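# Pay out the taut lead by opening its clamp

## Task

Five leads run behind clamps, and one of them is under tension; it looks like the others, so find it by handling the leads. Raise only the handle whose letter matches that lead's port and keep it raised, which opens the clamp in line with it. Then draw the taut lead out until at least 3 cm more of it remains out after the robot releases it. Raising any other handle breaks that handle's seal and is not allowed. No plug may come loose at any moment, even briefly, or the task fails. The result must hold without the robot supporting it. When finished, open the grippers and move the arms away.

## Robot and tools

Robot: two arms, left_arm and right_arm, each with seven joints and a parallel gripper. Joint order in every call and result: waist, shoulder, upper arm roll, elbow, forearm roll, wrist pitch, wrist roll. Upper arm roll, forearm roll and wrist pitch have their sign flipped relative to the URDF; the stated ranges below use URDF signs, so negate and swap them for those three joints. Ranges (rad): waist, upper arm roll, forearm roll, wrist roll -69.115 to 69.115; shoulder -2.250 to 2.250; elbow -2.580 to 2.580; wrist pitch -2.100 to 2.100. Real ends may differ by up to 0.013 rad.

Frame: one shared scene frame, metres. Origin on the table top midway between the arms, +z up, +x outward over the table, left_arm on the +y side. The names left and right do not match image sides. Reported hand positions can be off, especially at long reach.

Row format (used by execute_actions and move): one flat list of 18 numbers, each in [-1, 1], covering both arms even if only one moves. Numbers 1-7: left_arm joint offsets; 8: left gripper position; 9: left gripper speed; 10-18: the same nine for right_arm. Joint entries are relative offsets, not poses: 1.0 equals 0.9985 rad for waist, shoulder, upper arm roll and elbow, and 0.8765 rad for the three wrist joints. The gripper position is absolute: +1 fully open (85 mm), 0 about 41 mm, about -0.8 pads touching, -1 closes until blocked (grip force set by the arm, roughly 190-235 N per pad). Gripper speed: -1 about 20 mm/s, 0 about 85, +1 about 150. Re-send the previous two gripper numbers to leave a gripper unchanged; 0 is a real command.

execute_actions(actions): a list of actions; each action is a list of up to 15 rows, one row per 1/30 s step; if fewer than 15, the last row repeats. Every row's joint offsets are measured from the joint angles at the start of that action, not from the previous row (for the first action, from the last reported angles). An empty list just returns the current state and images. If an action would push a joint more than 0.013 rad beyond its range, that action is rejected for both arms; a malformed action, or a first action failing this check, rejects the whole call.

move(target, speed, blocking): target is one 18-number row; its offsets count from the Joint positions in the latest result that listed them. speed: rad/s of the joint with the longest way to go, 0.01 to 2, default 0.5. Paths run 0.5 to 10 s with all joints finishing together, so grippers follow curves, and nothing slows for obstacles. Gripper numbers apply at once. blocking=false returns after 0.5 s while motion continues; until an ended result appears, other moves and execute_actions are refused, so call wait or stop. The move line reports the ending (done, off_target, moving, held, fault), limits=held or limits=none, and each arm's joint farthest from target. Faster moves and targets further past a contact press harder.

wait(seconds): 0 to 10; holds last commands, returns early if a move finishes. stop(): brakes a running move; fingers continue. zoom_image(camera, region): camera is cam_high, cam_low, cam_left_wrist or cam_right_wrist (each 672x504); region [x0, y0, x1, y1] in pixels from the top-left, at most 504 by 504. finished_scene(scene): ends the current scene, given its number; irreversible, and it reports success.

Result lines: state line per arm with end_effector_position (m) and end_effector_quat_wxyz; Joint positions, Joint velocities, Joint targets (rad, rad/s, one block per arm). The end-effector point sits between the closed pads; fingertips extend about 19 mm past it when closed, 6 mm when open, and move about 13 mm further out while closing. position_measured_pct is roughly 50 - 50 x position number: 0 when fully open; stopping below 90 means something is held or blocking; near 90 means pads met. "joint sent to its limit" means a joint was clamped at its end; "joint command not followed" means the clearance check altered joint targets. Per step, targets stay within 0.304 rad of measured angles for the first four joints and 0.266 for wrist joints, and are scaled back if the gripper would jump over 70 mm; big moves may need several actions.

Gripping: close with position -1 and hold it there; for a gentle grip open first then close to slightly under the object's width. Release by commanding wider than the object. Fingers re-close on their own if the object slips.

Cautions: contact torque reaching a joint's load limit (49.1 N m for the first four joints, 30.9 for wrist joints, held weight included) freezes that arm for 10 s. Motors heat while holding loads: a MOTOR HOT warning from 60 °C, an OVER-TEMPERATURE FAULT at 75 °C where the arm sags. Keep the arms from striking or pressing each other. Do not drop, slam or shove things, and keep everything on the table. Loose objects may occasionally be nudged by outside causes.

Each tool is called after "Emit:" as name(argument=value, ...) on one line, values as JSON.

## Session

Emit:
execute_actions(actions=[])

Scene clock: 0.00 s.
left_arm: end_effector_position=(+0.4942, +0.3282, +0.3431) position_measured_pct=0.0 end_effector_quat_wxyz=(+0.088, +0.740, -0.649, -0.151) | right_arm: end_effector_position=(+0.5036, -0.3985, +0.2006) position_measured_pct=0.0 end_effector_quat_wxyz=(+0.002, +0.051, +0.999, +0.001)
Joint names: [waist, shoulder, upper arm roll, elbow, forearm roll, wrist pitch, wrist roll]
Joint positions: left_arm=[ 0.107  0.795  0.352  0.613 -0.098 -2.08   3.013] | right_arm=[-0.054  0.432  0.003  1.654 -0.    -1.051  1.516]
Joint velocities: left_arm=[-0.     0.     0.001 -0.001  0.001 -0.    -0.   ] | right_arm=[ 0.  0.  0. -0.  0.  0. -0.]
Motor temperatures (°C, as the motors report them): left_arm=[31 28 26 29 28 38 41] | right_arm=[28 29 25 26 35 37 31]
Joint targets: left_arm=[0.107 0.795 0.352 0.613 -0.098 -2.080 3.013] | right_arm=[-0.054 0.432 0.003 1.654 -0.000 -1.051 1.516]

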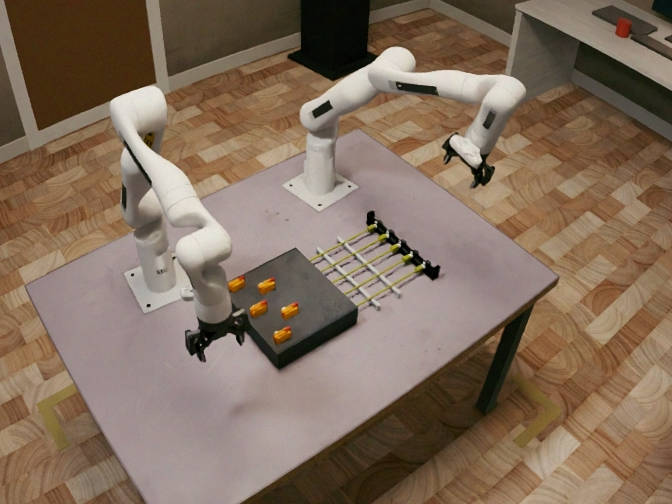

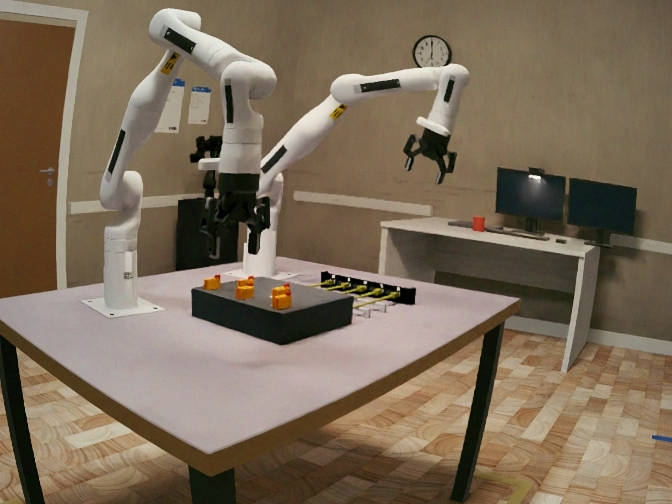

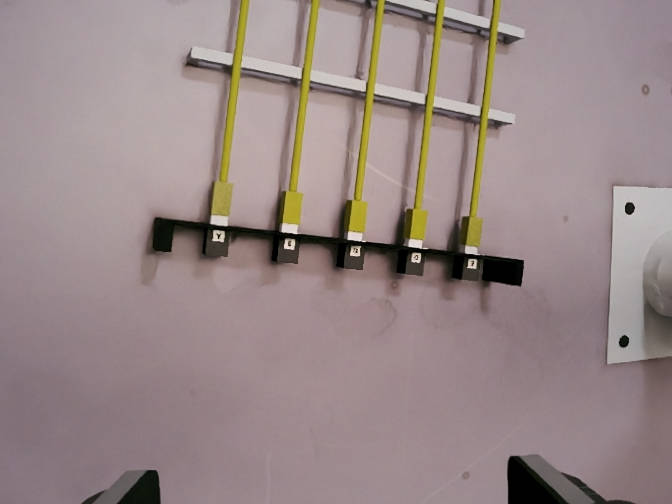

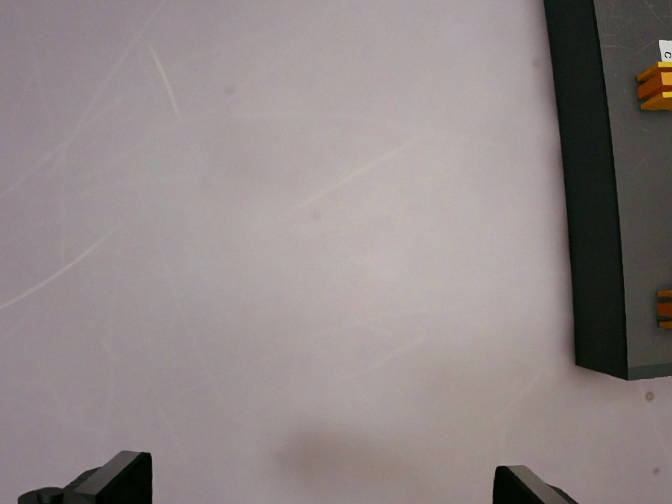

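Emit:
move(target=[0.16,-0.1,-0.176,0.457,0.056,0.703,0.27,-0.3,0, -0.222,0,0,0,0,0,0.7,0.1,0], speed=0.9)

Emit:
move(target=[0.16,0.04,-0.176,0.457,0.056,0.67,0.27,-0.3,0, -0.222,0,0,0,0,0,0.7,0.1,0], speed=0.9)

Scene clock: 7.87 s.
left_arm: end_effector_position=(+0.5426, +0.2209, +0.2391) position_measured_pct=65.1 end_effector_quat_wxyz=(+0.002, +0.740, -0.671, -0.050) | right_arm: end_effector_position=(+0.5028, -0.2987, +0.2006) position_measured_pct=45.2 end_effector_quat_wxyz=(+0.002, -0.358, +0.934, +0.000)
Joint names: [waist, shoulder, upper arm roll, elbow, forearm roll, wrist pitch, wrist roll]
Joint positions: left_arm=[ 0.266  0.695  0.176  1.069 -0.049 -1.464  3.25 ] | right_arm=[-0.275  0.432  0.003  1.654 -0.    -1.051  2.13 ]
Joint velocities: left_arm=[ 0.001 -0.002 -0.001 -0.001 -0.002  0.     0.001] | right_arm=[-0.002 -0.    -0.     0.    -0.    -0.     0.001]
Motor temperatures (°C, as the motors report them): left_arm=[31 28 26 29 28 38 41] | right_arm=[28 29 25 26 35 37 31]
Joint targets: left_arm=[0.266 0.695 0.176 1.069 -0.049 -1.464 3.250] | right_arm=[-0.276 0.432 0.003 1.654 -0.000 -1.051 2.130]
move: done; limits=none; left_arm: farthest joint: the waist, 0.001 radians from its target (0.160 radians at the start); right_arm: farthest joint: the waist, 0.000 radians from its target (0.222 radians at the start)

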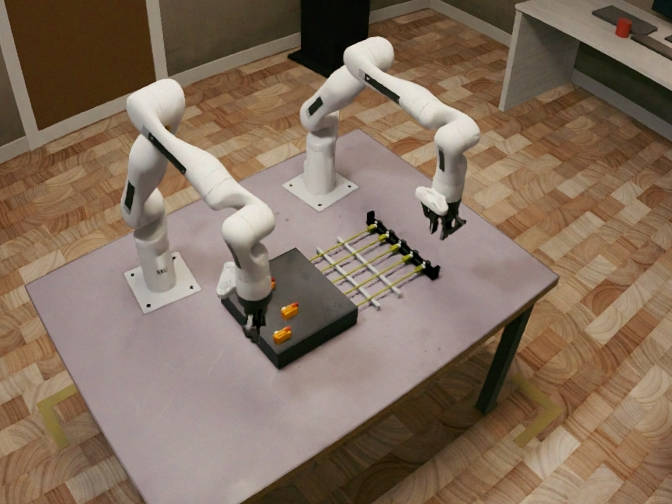

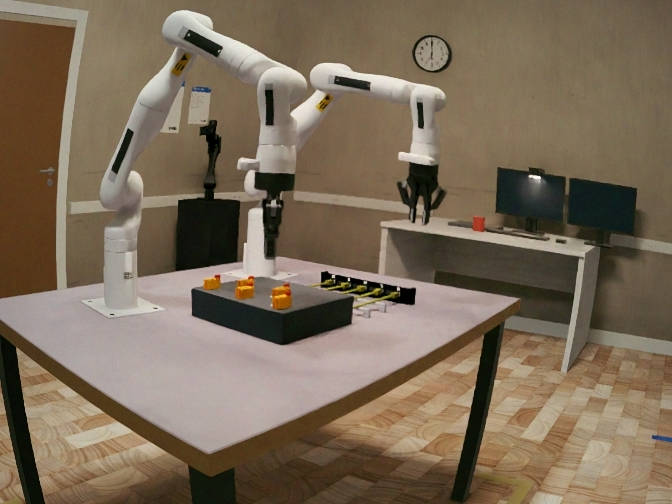

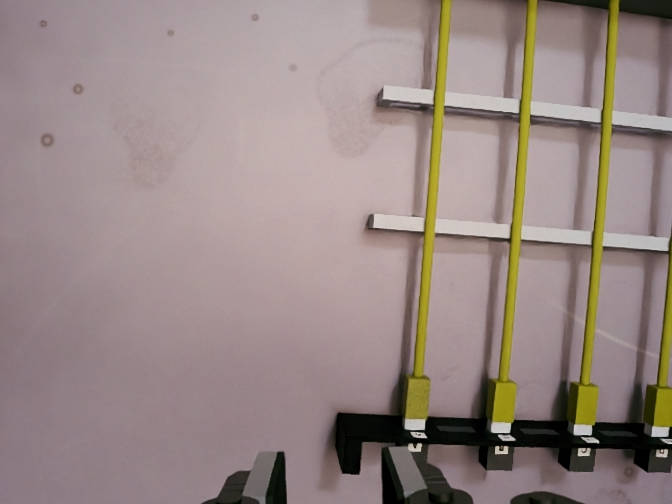

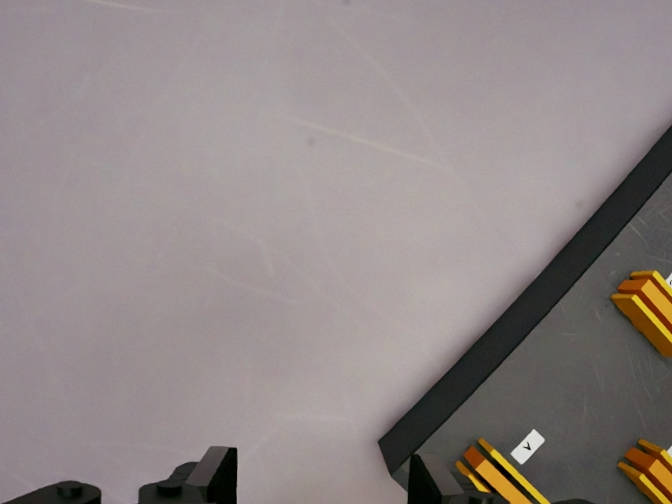

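Scene clock: 9.07 s.
left_arm: end_effector_position=(+0.4858, +0.0803, +0.0856) position_measured_pct=65.1 end_effector_quat_wxyz=(-0.001, +0.717, -0.697, +0.002) | right_arm: end_effector_position=(+0.4801, -0.2015, +0.2006) position_measured_pct=45.2 end_effector_quat_wxyz=(-0.002, +0.706, -0.708, +0.000)
Joint names: [waist, shoulder, upper arm roll, elbow, forearm roll, wrist pitch, wrist roll]
Joint positions: left_arm=[ 0.426  0.735  0.     1.526 -0.    -0.877  3.487] | right_arm=[-0.497  0.432  0.003  1.654 -0.    -1.051  2.744]
Joint velocities: left_arm=[ 0.002  0.    -0.001 -0.001  0.001 -0.     0.001] | right_arm=[-0.003 -0.    -0.    -0.     0.     0.    -0.   ]
Motor temperatures (°C, as the motors report them): left_arm=[31 28 26 29 28 38 41] | right_arm=[28 29 25 26 35 37 31]
Joint targets: left_arm=[0.426 0.735 0.000 1.526 -0.000 -0.877 3.487] | right_arm=[-0.497 0.432 0.003 1.654 -0.000 -1.051 2.744]
move: done; limits=none; left_arm: farthest joint: the waist, 0.000 radians from its target (0.160 radians at the start); right_arm: farthest joint: the waist, 0.000 radians from its target (0.221 radians at the start)

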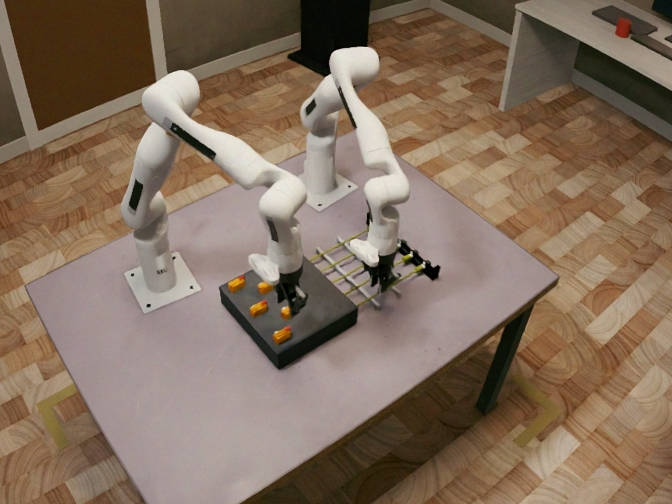

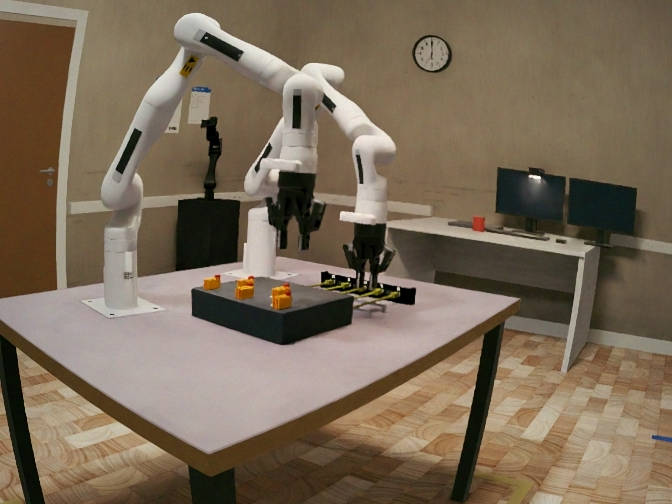

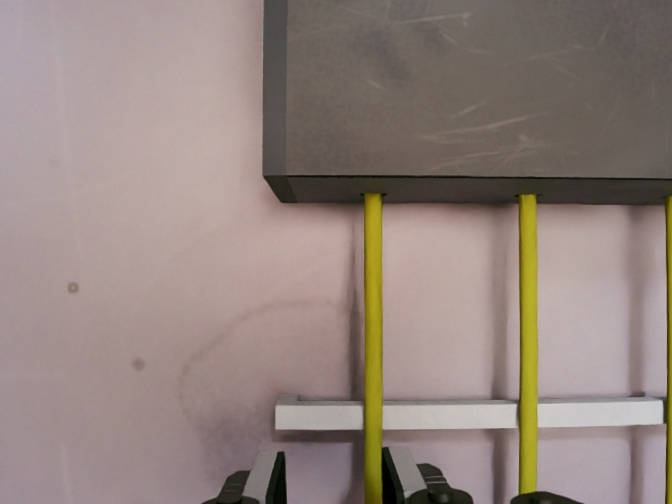

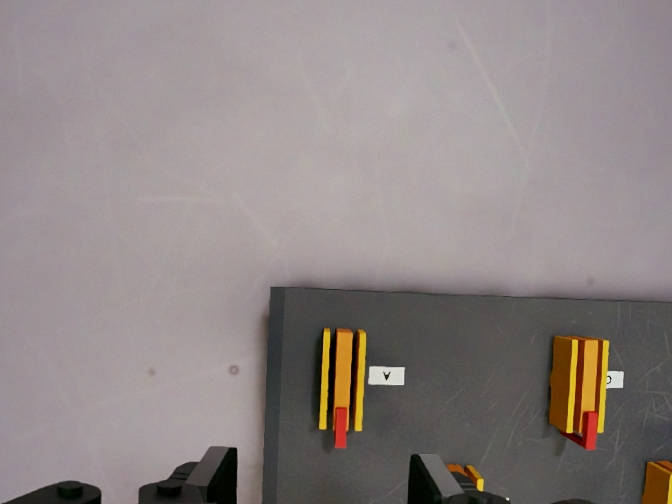

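Emit:
move(target=[-0.024,-0.008,0,0.08,0,0.078,-0.028,-0.3,0, 0,0,0,0,0,0,0,0.1,0], speed=0.3)

Emit:
move(target=[0,0.0635,0,0.024,0,0.1,0,-0.3,0, 0,0,0,0,0,0,0,0.1,0], speed=0.2)

Scene clock: 19.07 s.
left_arm: end_effector_position=(+0.4723, +0.0974, +0.0708) position_measured_pct=65.1 end_effector_quat_wxyz=(-0.000, +0.717, -0.697, +0.000) | right_arm: end_effector_position=(+0.4801, -0.2015, +0.2006) position_measured_pct=45.2 end_effector_quat_wxyz=(-0.002, +0.706, -0.708, +0.000)
Joint names: [waist, shoulder, upper arm roll, elbow, forearm roll, wrist pitch, wrist roll]
Joint positions: left_arm=[ 0.402  0.727  0.     1.605 -0.    -0.808  3.462] | right_arm=[-0.497  0.432  0.003  1.654 -0.    -1.051  2.744]
Joint velocities: left_arm=[-0.002 -0.001 -0.     0.002  0.     0.     0.   ] | right_arm=[ 0. -0.  0. -0.  0.  0. -0.]
Motor temperatures (°C, as the motors report them): left_arm=[31 28 26 29 28 38 41] | right_arm=[28 29 25 26 35 37 31]
Joint targets: left_arm=[0.402 0.727 0.000 1.606 -0.000 -0.808 3.462] | right_arm=[-0.497 0.432 0.003 1.654 -0.000 -1.051 2.744]
move: done; limits=none; left_arm: farthest joint: the waist, 0.000 radians from its target (0.024 radians at the start); right_arm: farthest joint: the waist, 0.000 radians from its target (0.000 radians at the start)

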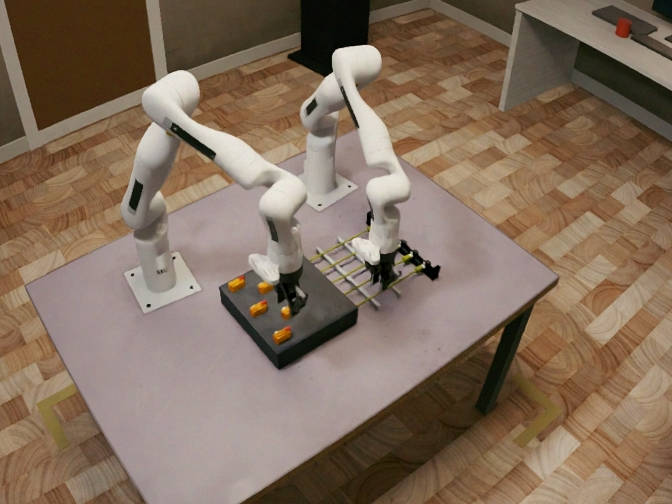

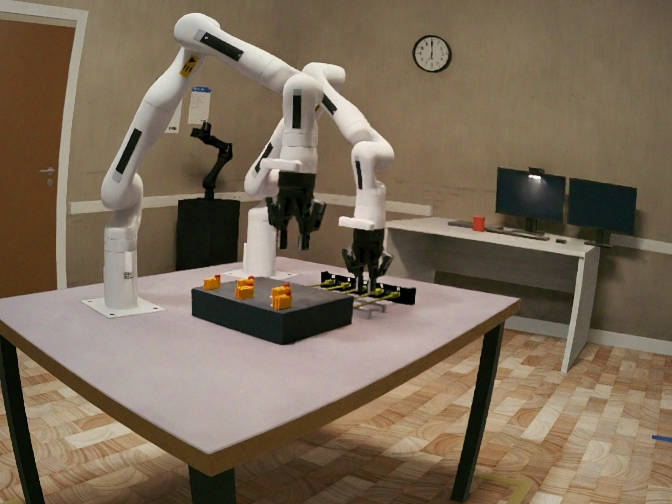

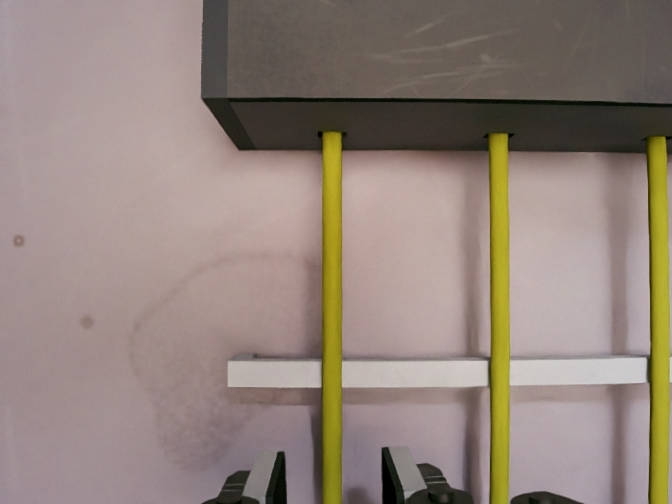

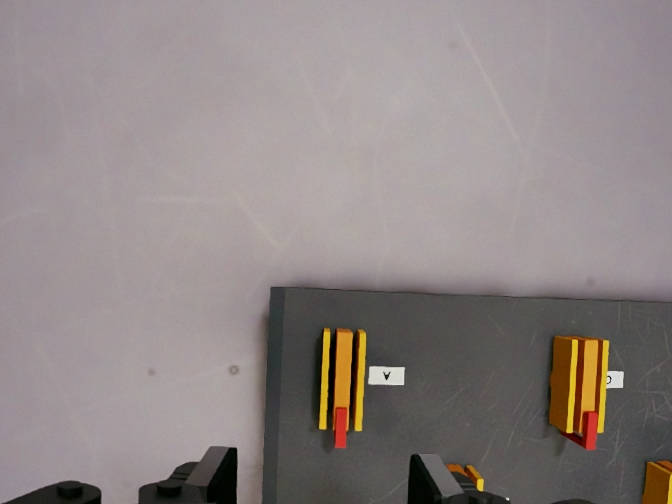

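Scene clock: 19.80 s.
left_arm: end_effector_position=(+0.4720, +0.0975, +0.0336) position_measured_pct=65.1 end_effector_quat_wxyz=(-0.000, +0.717, -0.697, +0.001) | right_arm: end_effector_position=(+0.4801, -0.2015, +0.2006) position_measured_pct=45.2 end_effector_quat_wxyz=(-0.002, +0.706, -0.708, +0.000)
Joint names: [waist, shoulder, upper arm roll, elbow, forearm roll, wrist pitch, wrist roll]
Joint positions: left_arm=[ 0.402  0.79   0.     1.629 -0.    -0.721  3.462] | right_arm=[-0.497  0.432  0.003  1.654 -0.    -1.051  2.744]
Joint velocities: left_arm=[ 0.     0.003  0.001  0.003  0.002 -0.    -0.   ] | right_arm=[ 0. -0.  0. -0. -0. -0. -0.]
Motor temperatures (°C, as the motors report them): left_arm=[31 28 26 29 28 38 41] | right_arm=[28 29 25 26 35 37 31]
Joint targets: left_arm=[0.402 0.791 0.000 1.629 -0.000 -0.721 3.462] | right_arm=[-0.497 0.432 0.003 1.654 -0.000 -1.051 2.744]
move: done; limits=none; left_arm: farthest joint: the waist, 0.000 radians from its target (0.000 radians at the start); right_arm: farthest joint: the waist, 0.000 radians from its target (0.000 radians at the start)

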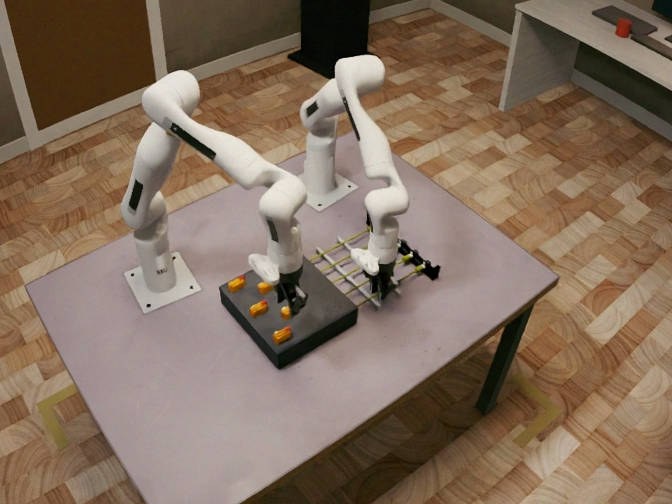

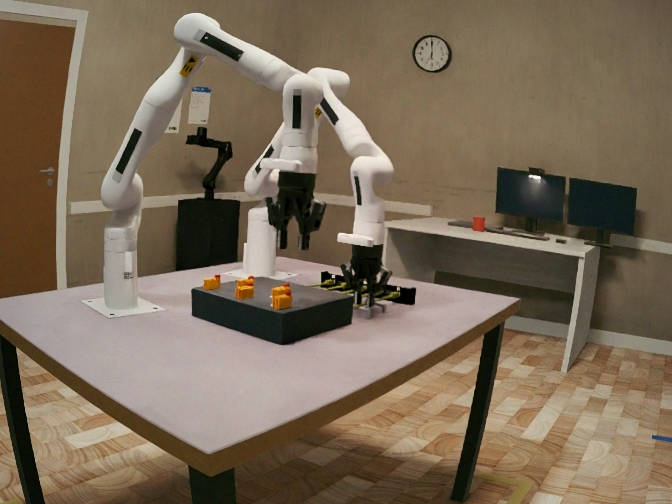

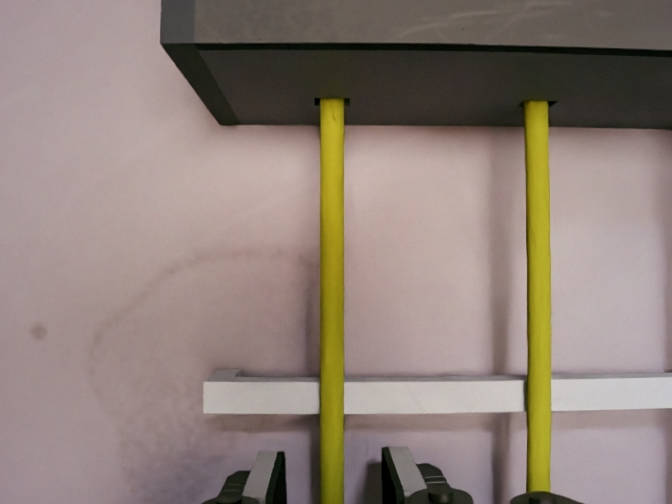

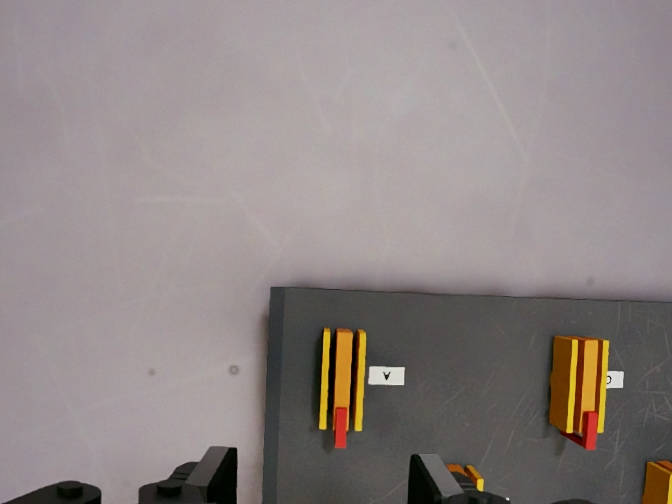

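Emit:
execute_actions(actions=[[[0,0,0,0,0,0,0,-0.8,0.5, 0,0,0,0,0,0,0,0.1,0]],[[-0.015,0,0,0,0,0,-0.015,-0.8,0.5, 0,0,0,0,0,0,0,0.1,0]]])

Emit:
execute_actions(actions=[[[0,0,0,0,0,0,0,-0.4,0.5, 0,0,0,0,0,0,0,0.1,0]]])

Scene clock: 26.80 s.
left_arm: end_effector_position=(+0.4743, +0.1018, +0.0340) position_measured_pct=86.5 end_effector_quat_wxyz=(+0.000, +0.717, -0.698, +0.002) | right_arm: end_effector_position=(+0.4802, -0.2015, +0.2006) position_measured_pct=45.2 end_effector_quat_wxyz=(-0.002, +0.706, -0.708, +0.000)
Joint names: [waist, shoulder, upper arm roll, elbow, forearm roll, wrist pitch, wrist roll]
Joint positions: left_arm=[ 0.389  0.79  -0.002  1.629 -0.002 -0.72   3.449] | right_arm=[-0.497  0.432  0.003  1.654 -0.    -1.051  2.744]
Joint velocities: left_arm=[-0.    -0.    -0.    -0.001  0.001  0.001  0.001] | right_arm=[-0.  0. -0.  0.  0. -0. -0.]
Motor temperatures (°C, as the motors report them): left_arm=[31 29 26 29 28 38 41] | right_arm=[28 29 25 26 35 37 31]
Joint targets: left_arm=[0.387 0.790 0.000 1.629 -0.000 -0.721 3.449] | right_arm=[-0.497 0.432 0.003 1.654 -0.000 -1.051 2.744]

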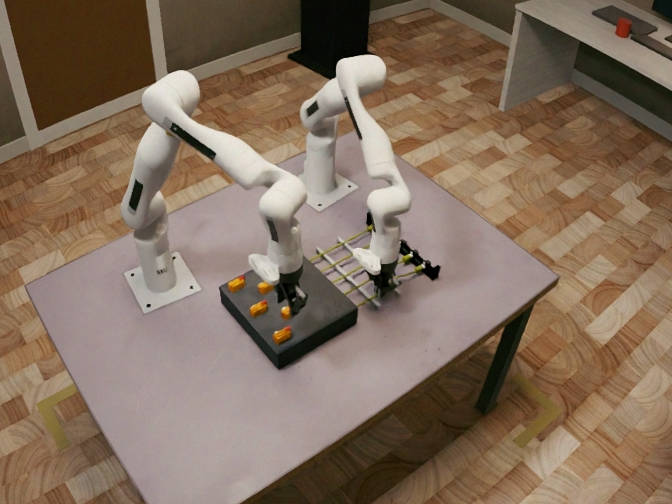

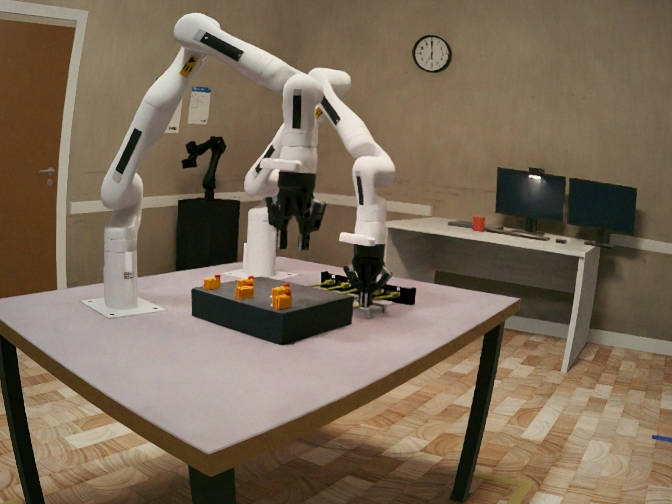

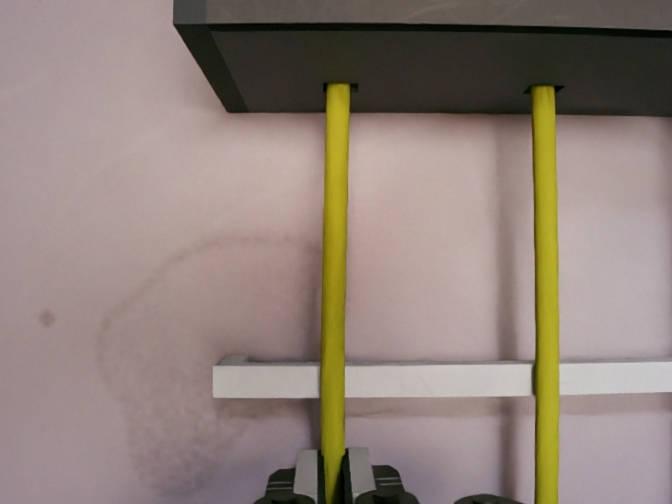

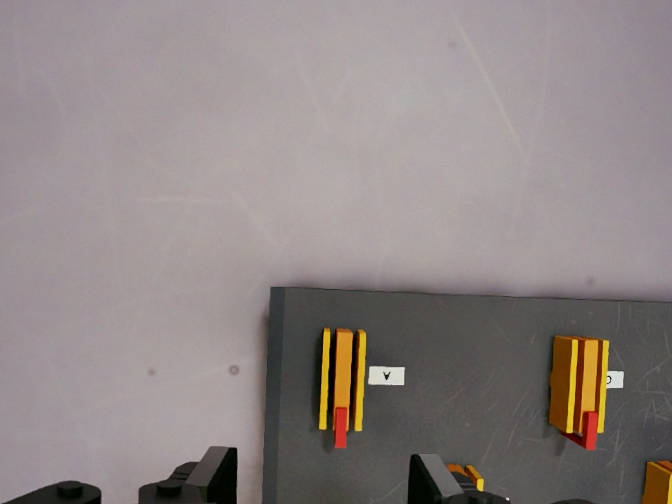

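Scene clock: 27.30 s.
left_arm: end_effector_position=(+0.4743, +0.1018, +0.0340) position_measured_pct=69.8 end_effector_quat_wxyz=(+0.000, +0.717, -0.698, +0.002) | right_arm: end_effector_position=(+0.4802, -0.2015, +0.2006) position_measured_pct=45.2 end_effector_quat_wxyz=(-0.002, +0.706, -0.708, +0.000)
Joint names: [waist, shoulder, upper arm roll, elbow, forearm roll, wrist pitch, wrist roll]
Joint positions: left_arm=[ 0.389  0.79  -0.002  1.629 -0.002 -0.72   3.449] | right_arm=[-0.497  0.432  0.003  1.654 -0.    -1.051  2.744]
Joint velocities: left_arm=[-0.    -0.002  0.     0.001 -0.     0.    -0.   ] | right_arm=[-0.    -0.     0.     0.001 -0.     0.     0.001]
Motor temperatures (°C, as the motors report them): left_arm=[31 29 26 29 28 38 41] | right_arm=[28 29 25 26 35 37 31]
Joint targets: left_arm=[0.389 0.790 -0.002 1.629 -0.002 -0.720 3.449] | right_arm=[-0.497 0.432 0.003 1.654 -0.000 -1.051 2.744]

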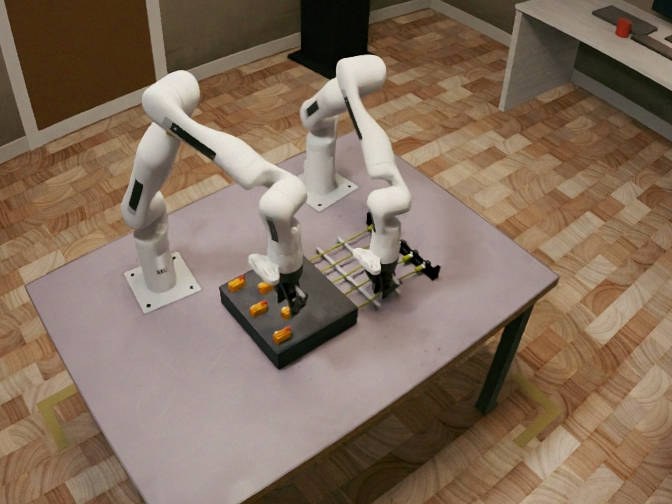

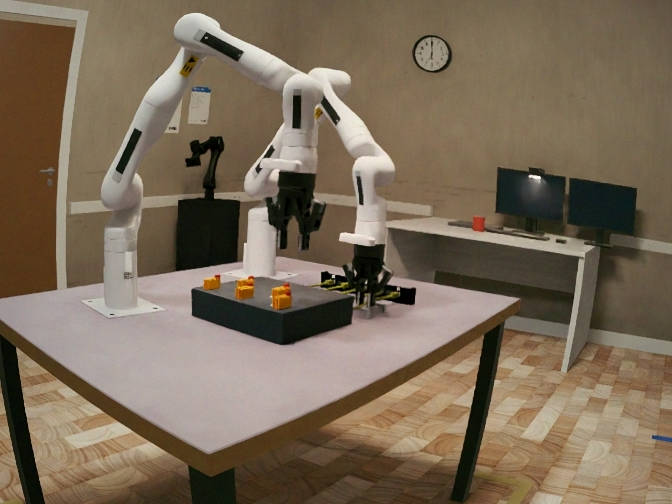

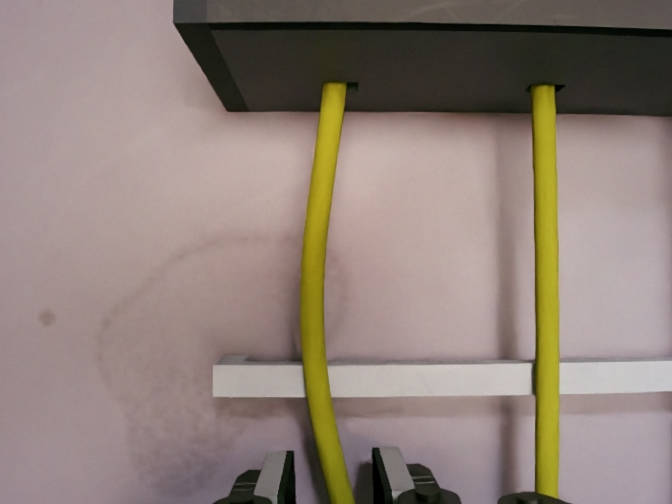

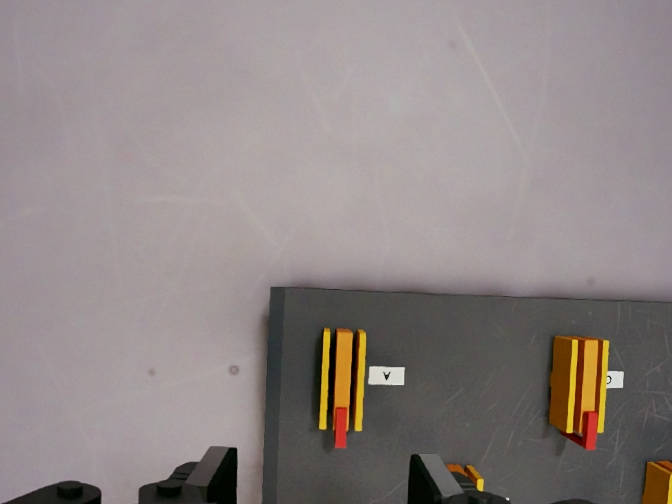

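A is slack; moving to B.

Emit:
move(target=[0,-0.076,0.002,-0.028,0.002,-0.121,0,-0.4,0.5, 0,0,0,0,0,0,0,0.1,0], speed=0.3)

Emit:
move(target=[0.046,-0.082,0,0.18,0,0.111,0.052,-0.4,0.5, 0,0,0,0,0,0,0,0.1,0], speed=0.5)

Scene clock: 32.93 s.
left_arm: end_effector_position=(+0.4740, +0.1033, +0.0784) position_measured_pct=69.8 end_effector_quat_wxyz=(-0.000, +0.717, -0.698, +0.000) | right_arm: end_effector_position=(+0.4802, -0.2015, +0.2006) position_measured_pct=45.2 end_effector_quat_wxyz=(-0.002, +0.706, -0.708, +0.000)
Joint names: [waist, shoulder, upper arm roll, elbow, forearm roll, wrist pitch, wrist roll]
Joint positions: left_arm=[ 0.389  0.714 -0.     1.601 -0.    -0.826  3.449] | right_arm=[-0.497  0.432  0.003  1.654 -0.    -1.051  2.744]
Joint velocities: left_arm=[ 0.    -0.005 -0.    -0.001 -0.002 -0.001 -0.   ] | right_arm=[ 0.     0.    -0.     0.    -0.    -0.     0.001]
Motor temperatures (°C, as the motors report them): left_arm=[31 29 26 29 28 38 41] | right_arm=[28 29 25 26 35 37 31]
Joint targets: left_arm=[0.389 0.714 -0.000 1.601 -0.000 -0.826 3.449] | right_arm=[-0.497 0.432 0.003 1.654 -0.000 -1.051 2.744]
move: done; limits=none; left_arm: farthest joint: the waist, 0.000 radians from its target (0.000 radians at the start); right_arm: farthest joint: the waist, 0.000 radians from its target (0.000 radians at the start)

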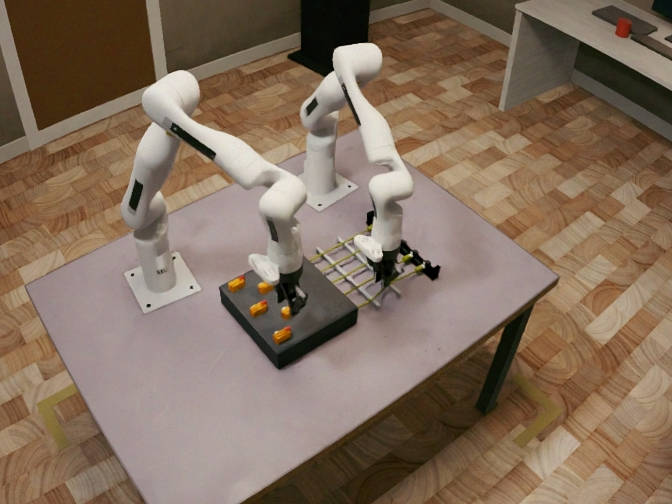

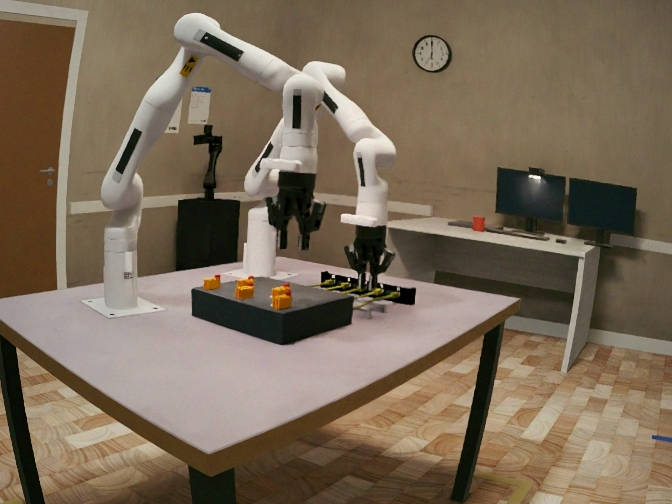

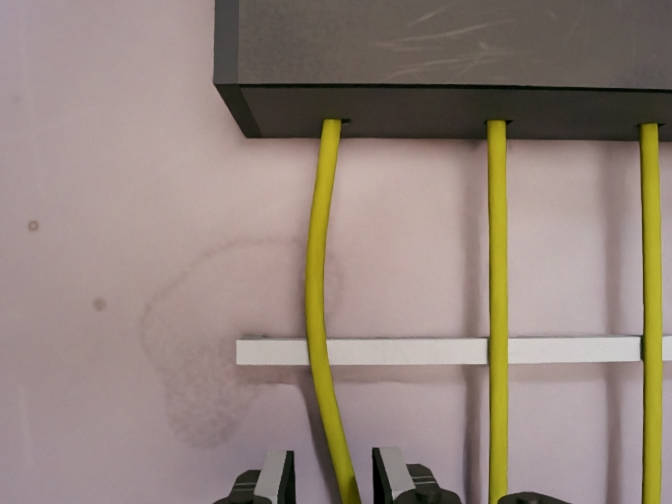

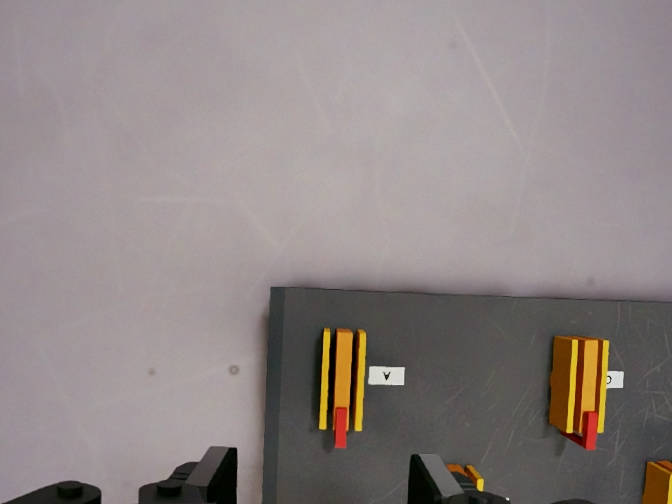

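Scene clock: 33.80 s.
left_arm: end_effector_position=(+0.4195, +0.0972, +0.0782) position_measured_pct=69.8 end_effector_quat_wxyz=(+0.000, +0.716, -0.698, -0.000) | right_arm: end_effector_position=(+0.4802, -0.2015, +0.2006) position_measured_pct=45.2 end_effector_quat_wxyz=(-0.002, +0.706, -0.708, +0.000)
Joint names: [waist, shoulder, upper arm roll, elbow, forearm roll, wrist pitch, wrist roll]
Joint positions: left_arm=[ 0.435  0.633 -0.     1.78  -0.    -0.729  3.495] | right_arm=[-0.497  0.432  0.003  1.654 -0.    -1.051  2.744]
Joint velocities: left_arm=[ 0.001 -0.001  0.001  0.    -0.    -0.001  0.   ] | right_arm=[-0.    -0.     0.    -0.     0.    -0.    -0.001]
Motor temperatures (°C, as the motors report them): left_arm=[31 29 26 29 28 38 41] | right_arm=[28 29 25 26 35 37 31]
Joint targets: left_arm=[0.435 0.633 -0.000 1.780 -0.000 -0.729 3.495] | right_arm=[-0.497 0.432 0.003 1.654 -0.000 -1.051 2.744]
move: done; limits=none; left_arm: farthest joint: the shoulder, 0.001 radians from its target (0.082 radians at the start); right_arm: farthest joint: the waist, 0.000 radians from its target (0.000 radians at the start)

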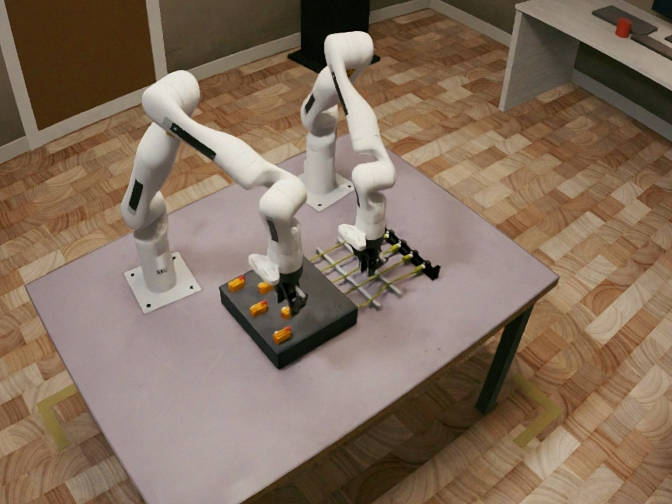

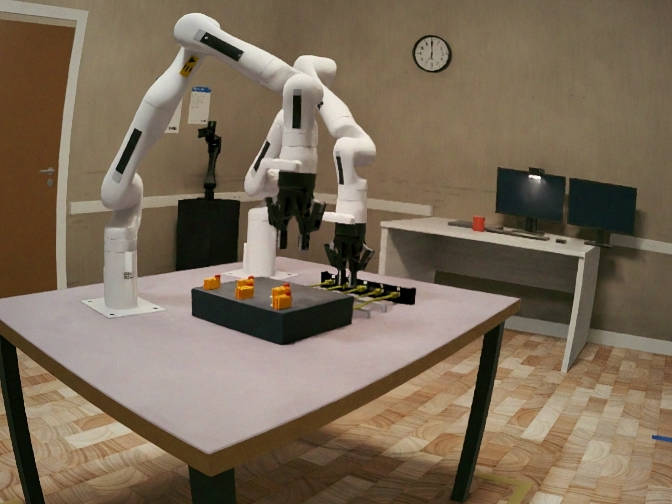

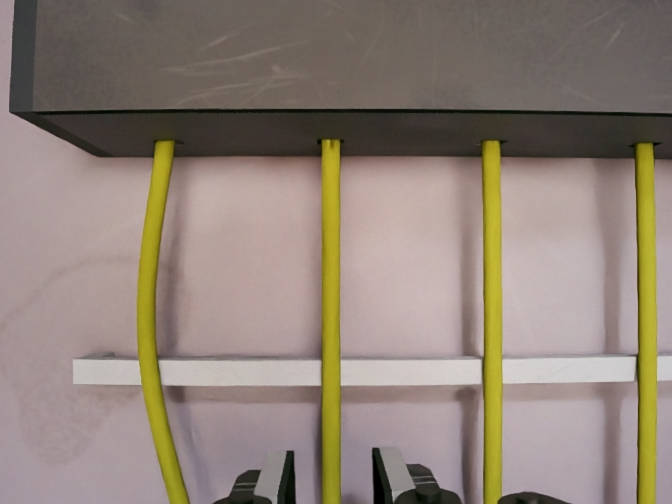

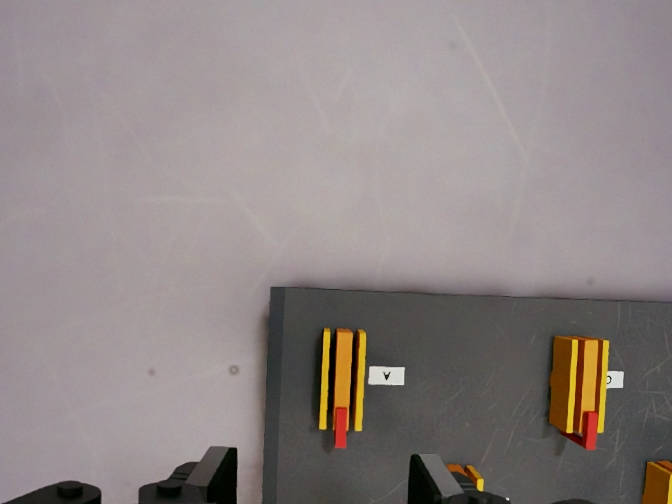

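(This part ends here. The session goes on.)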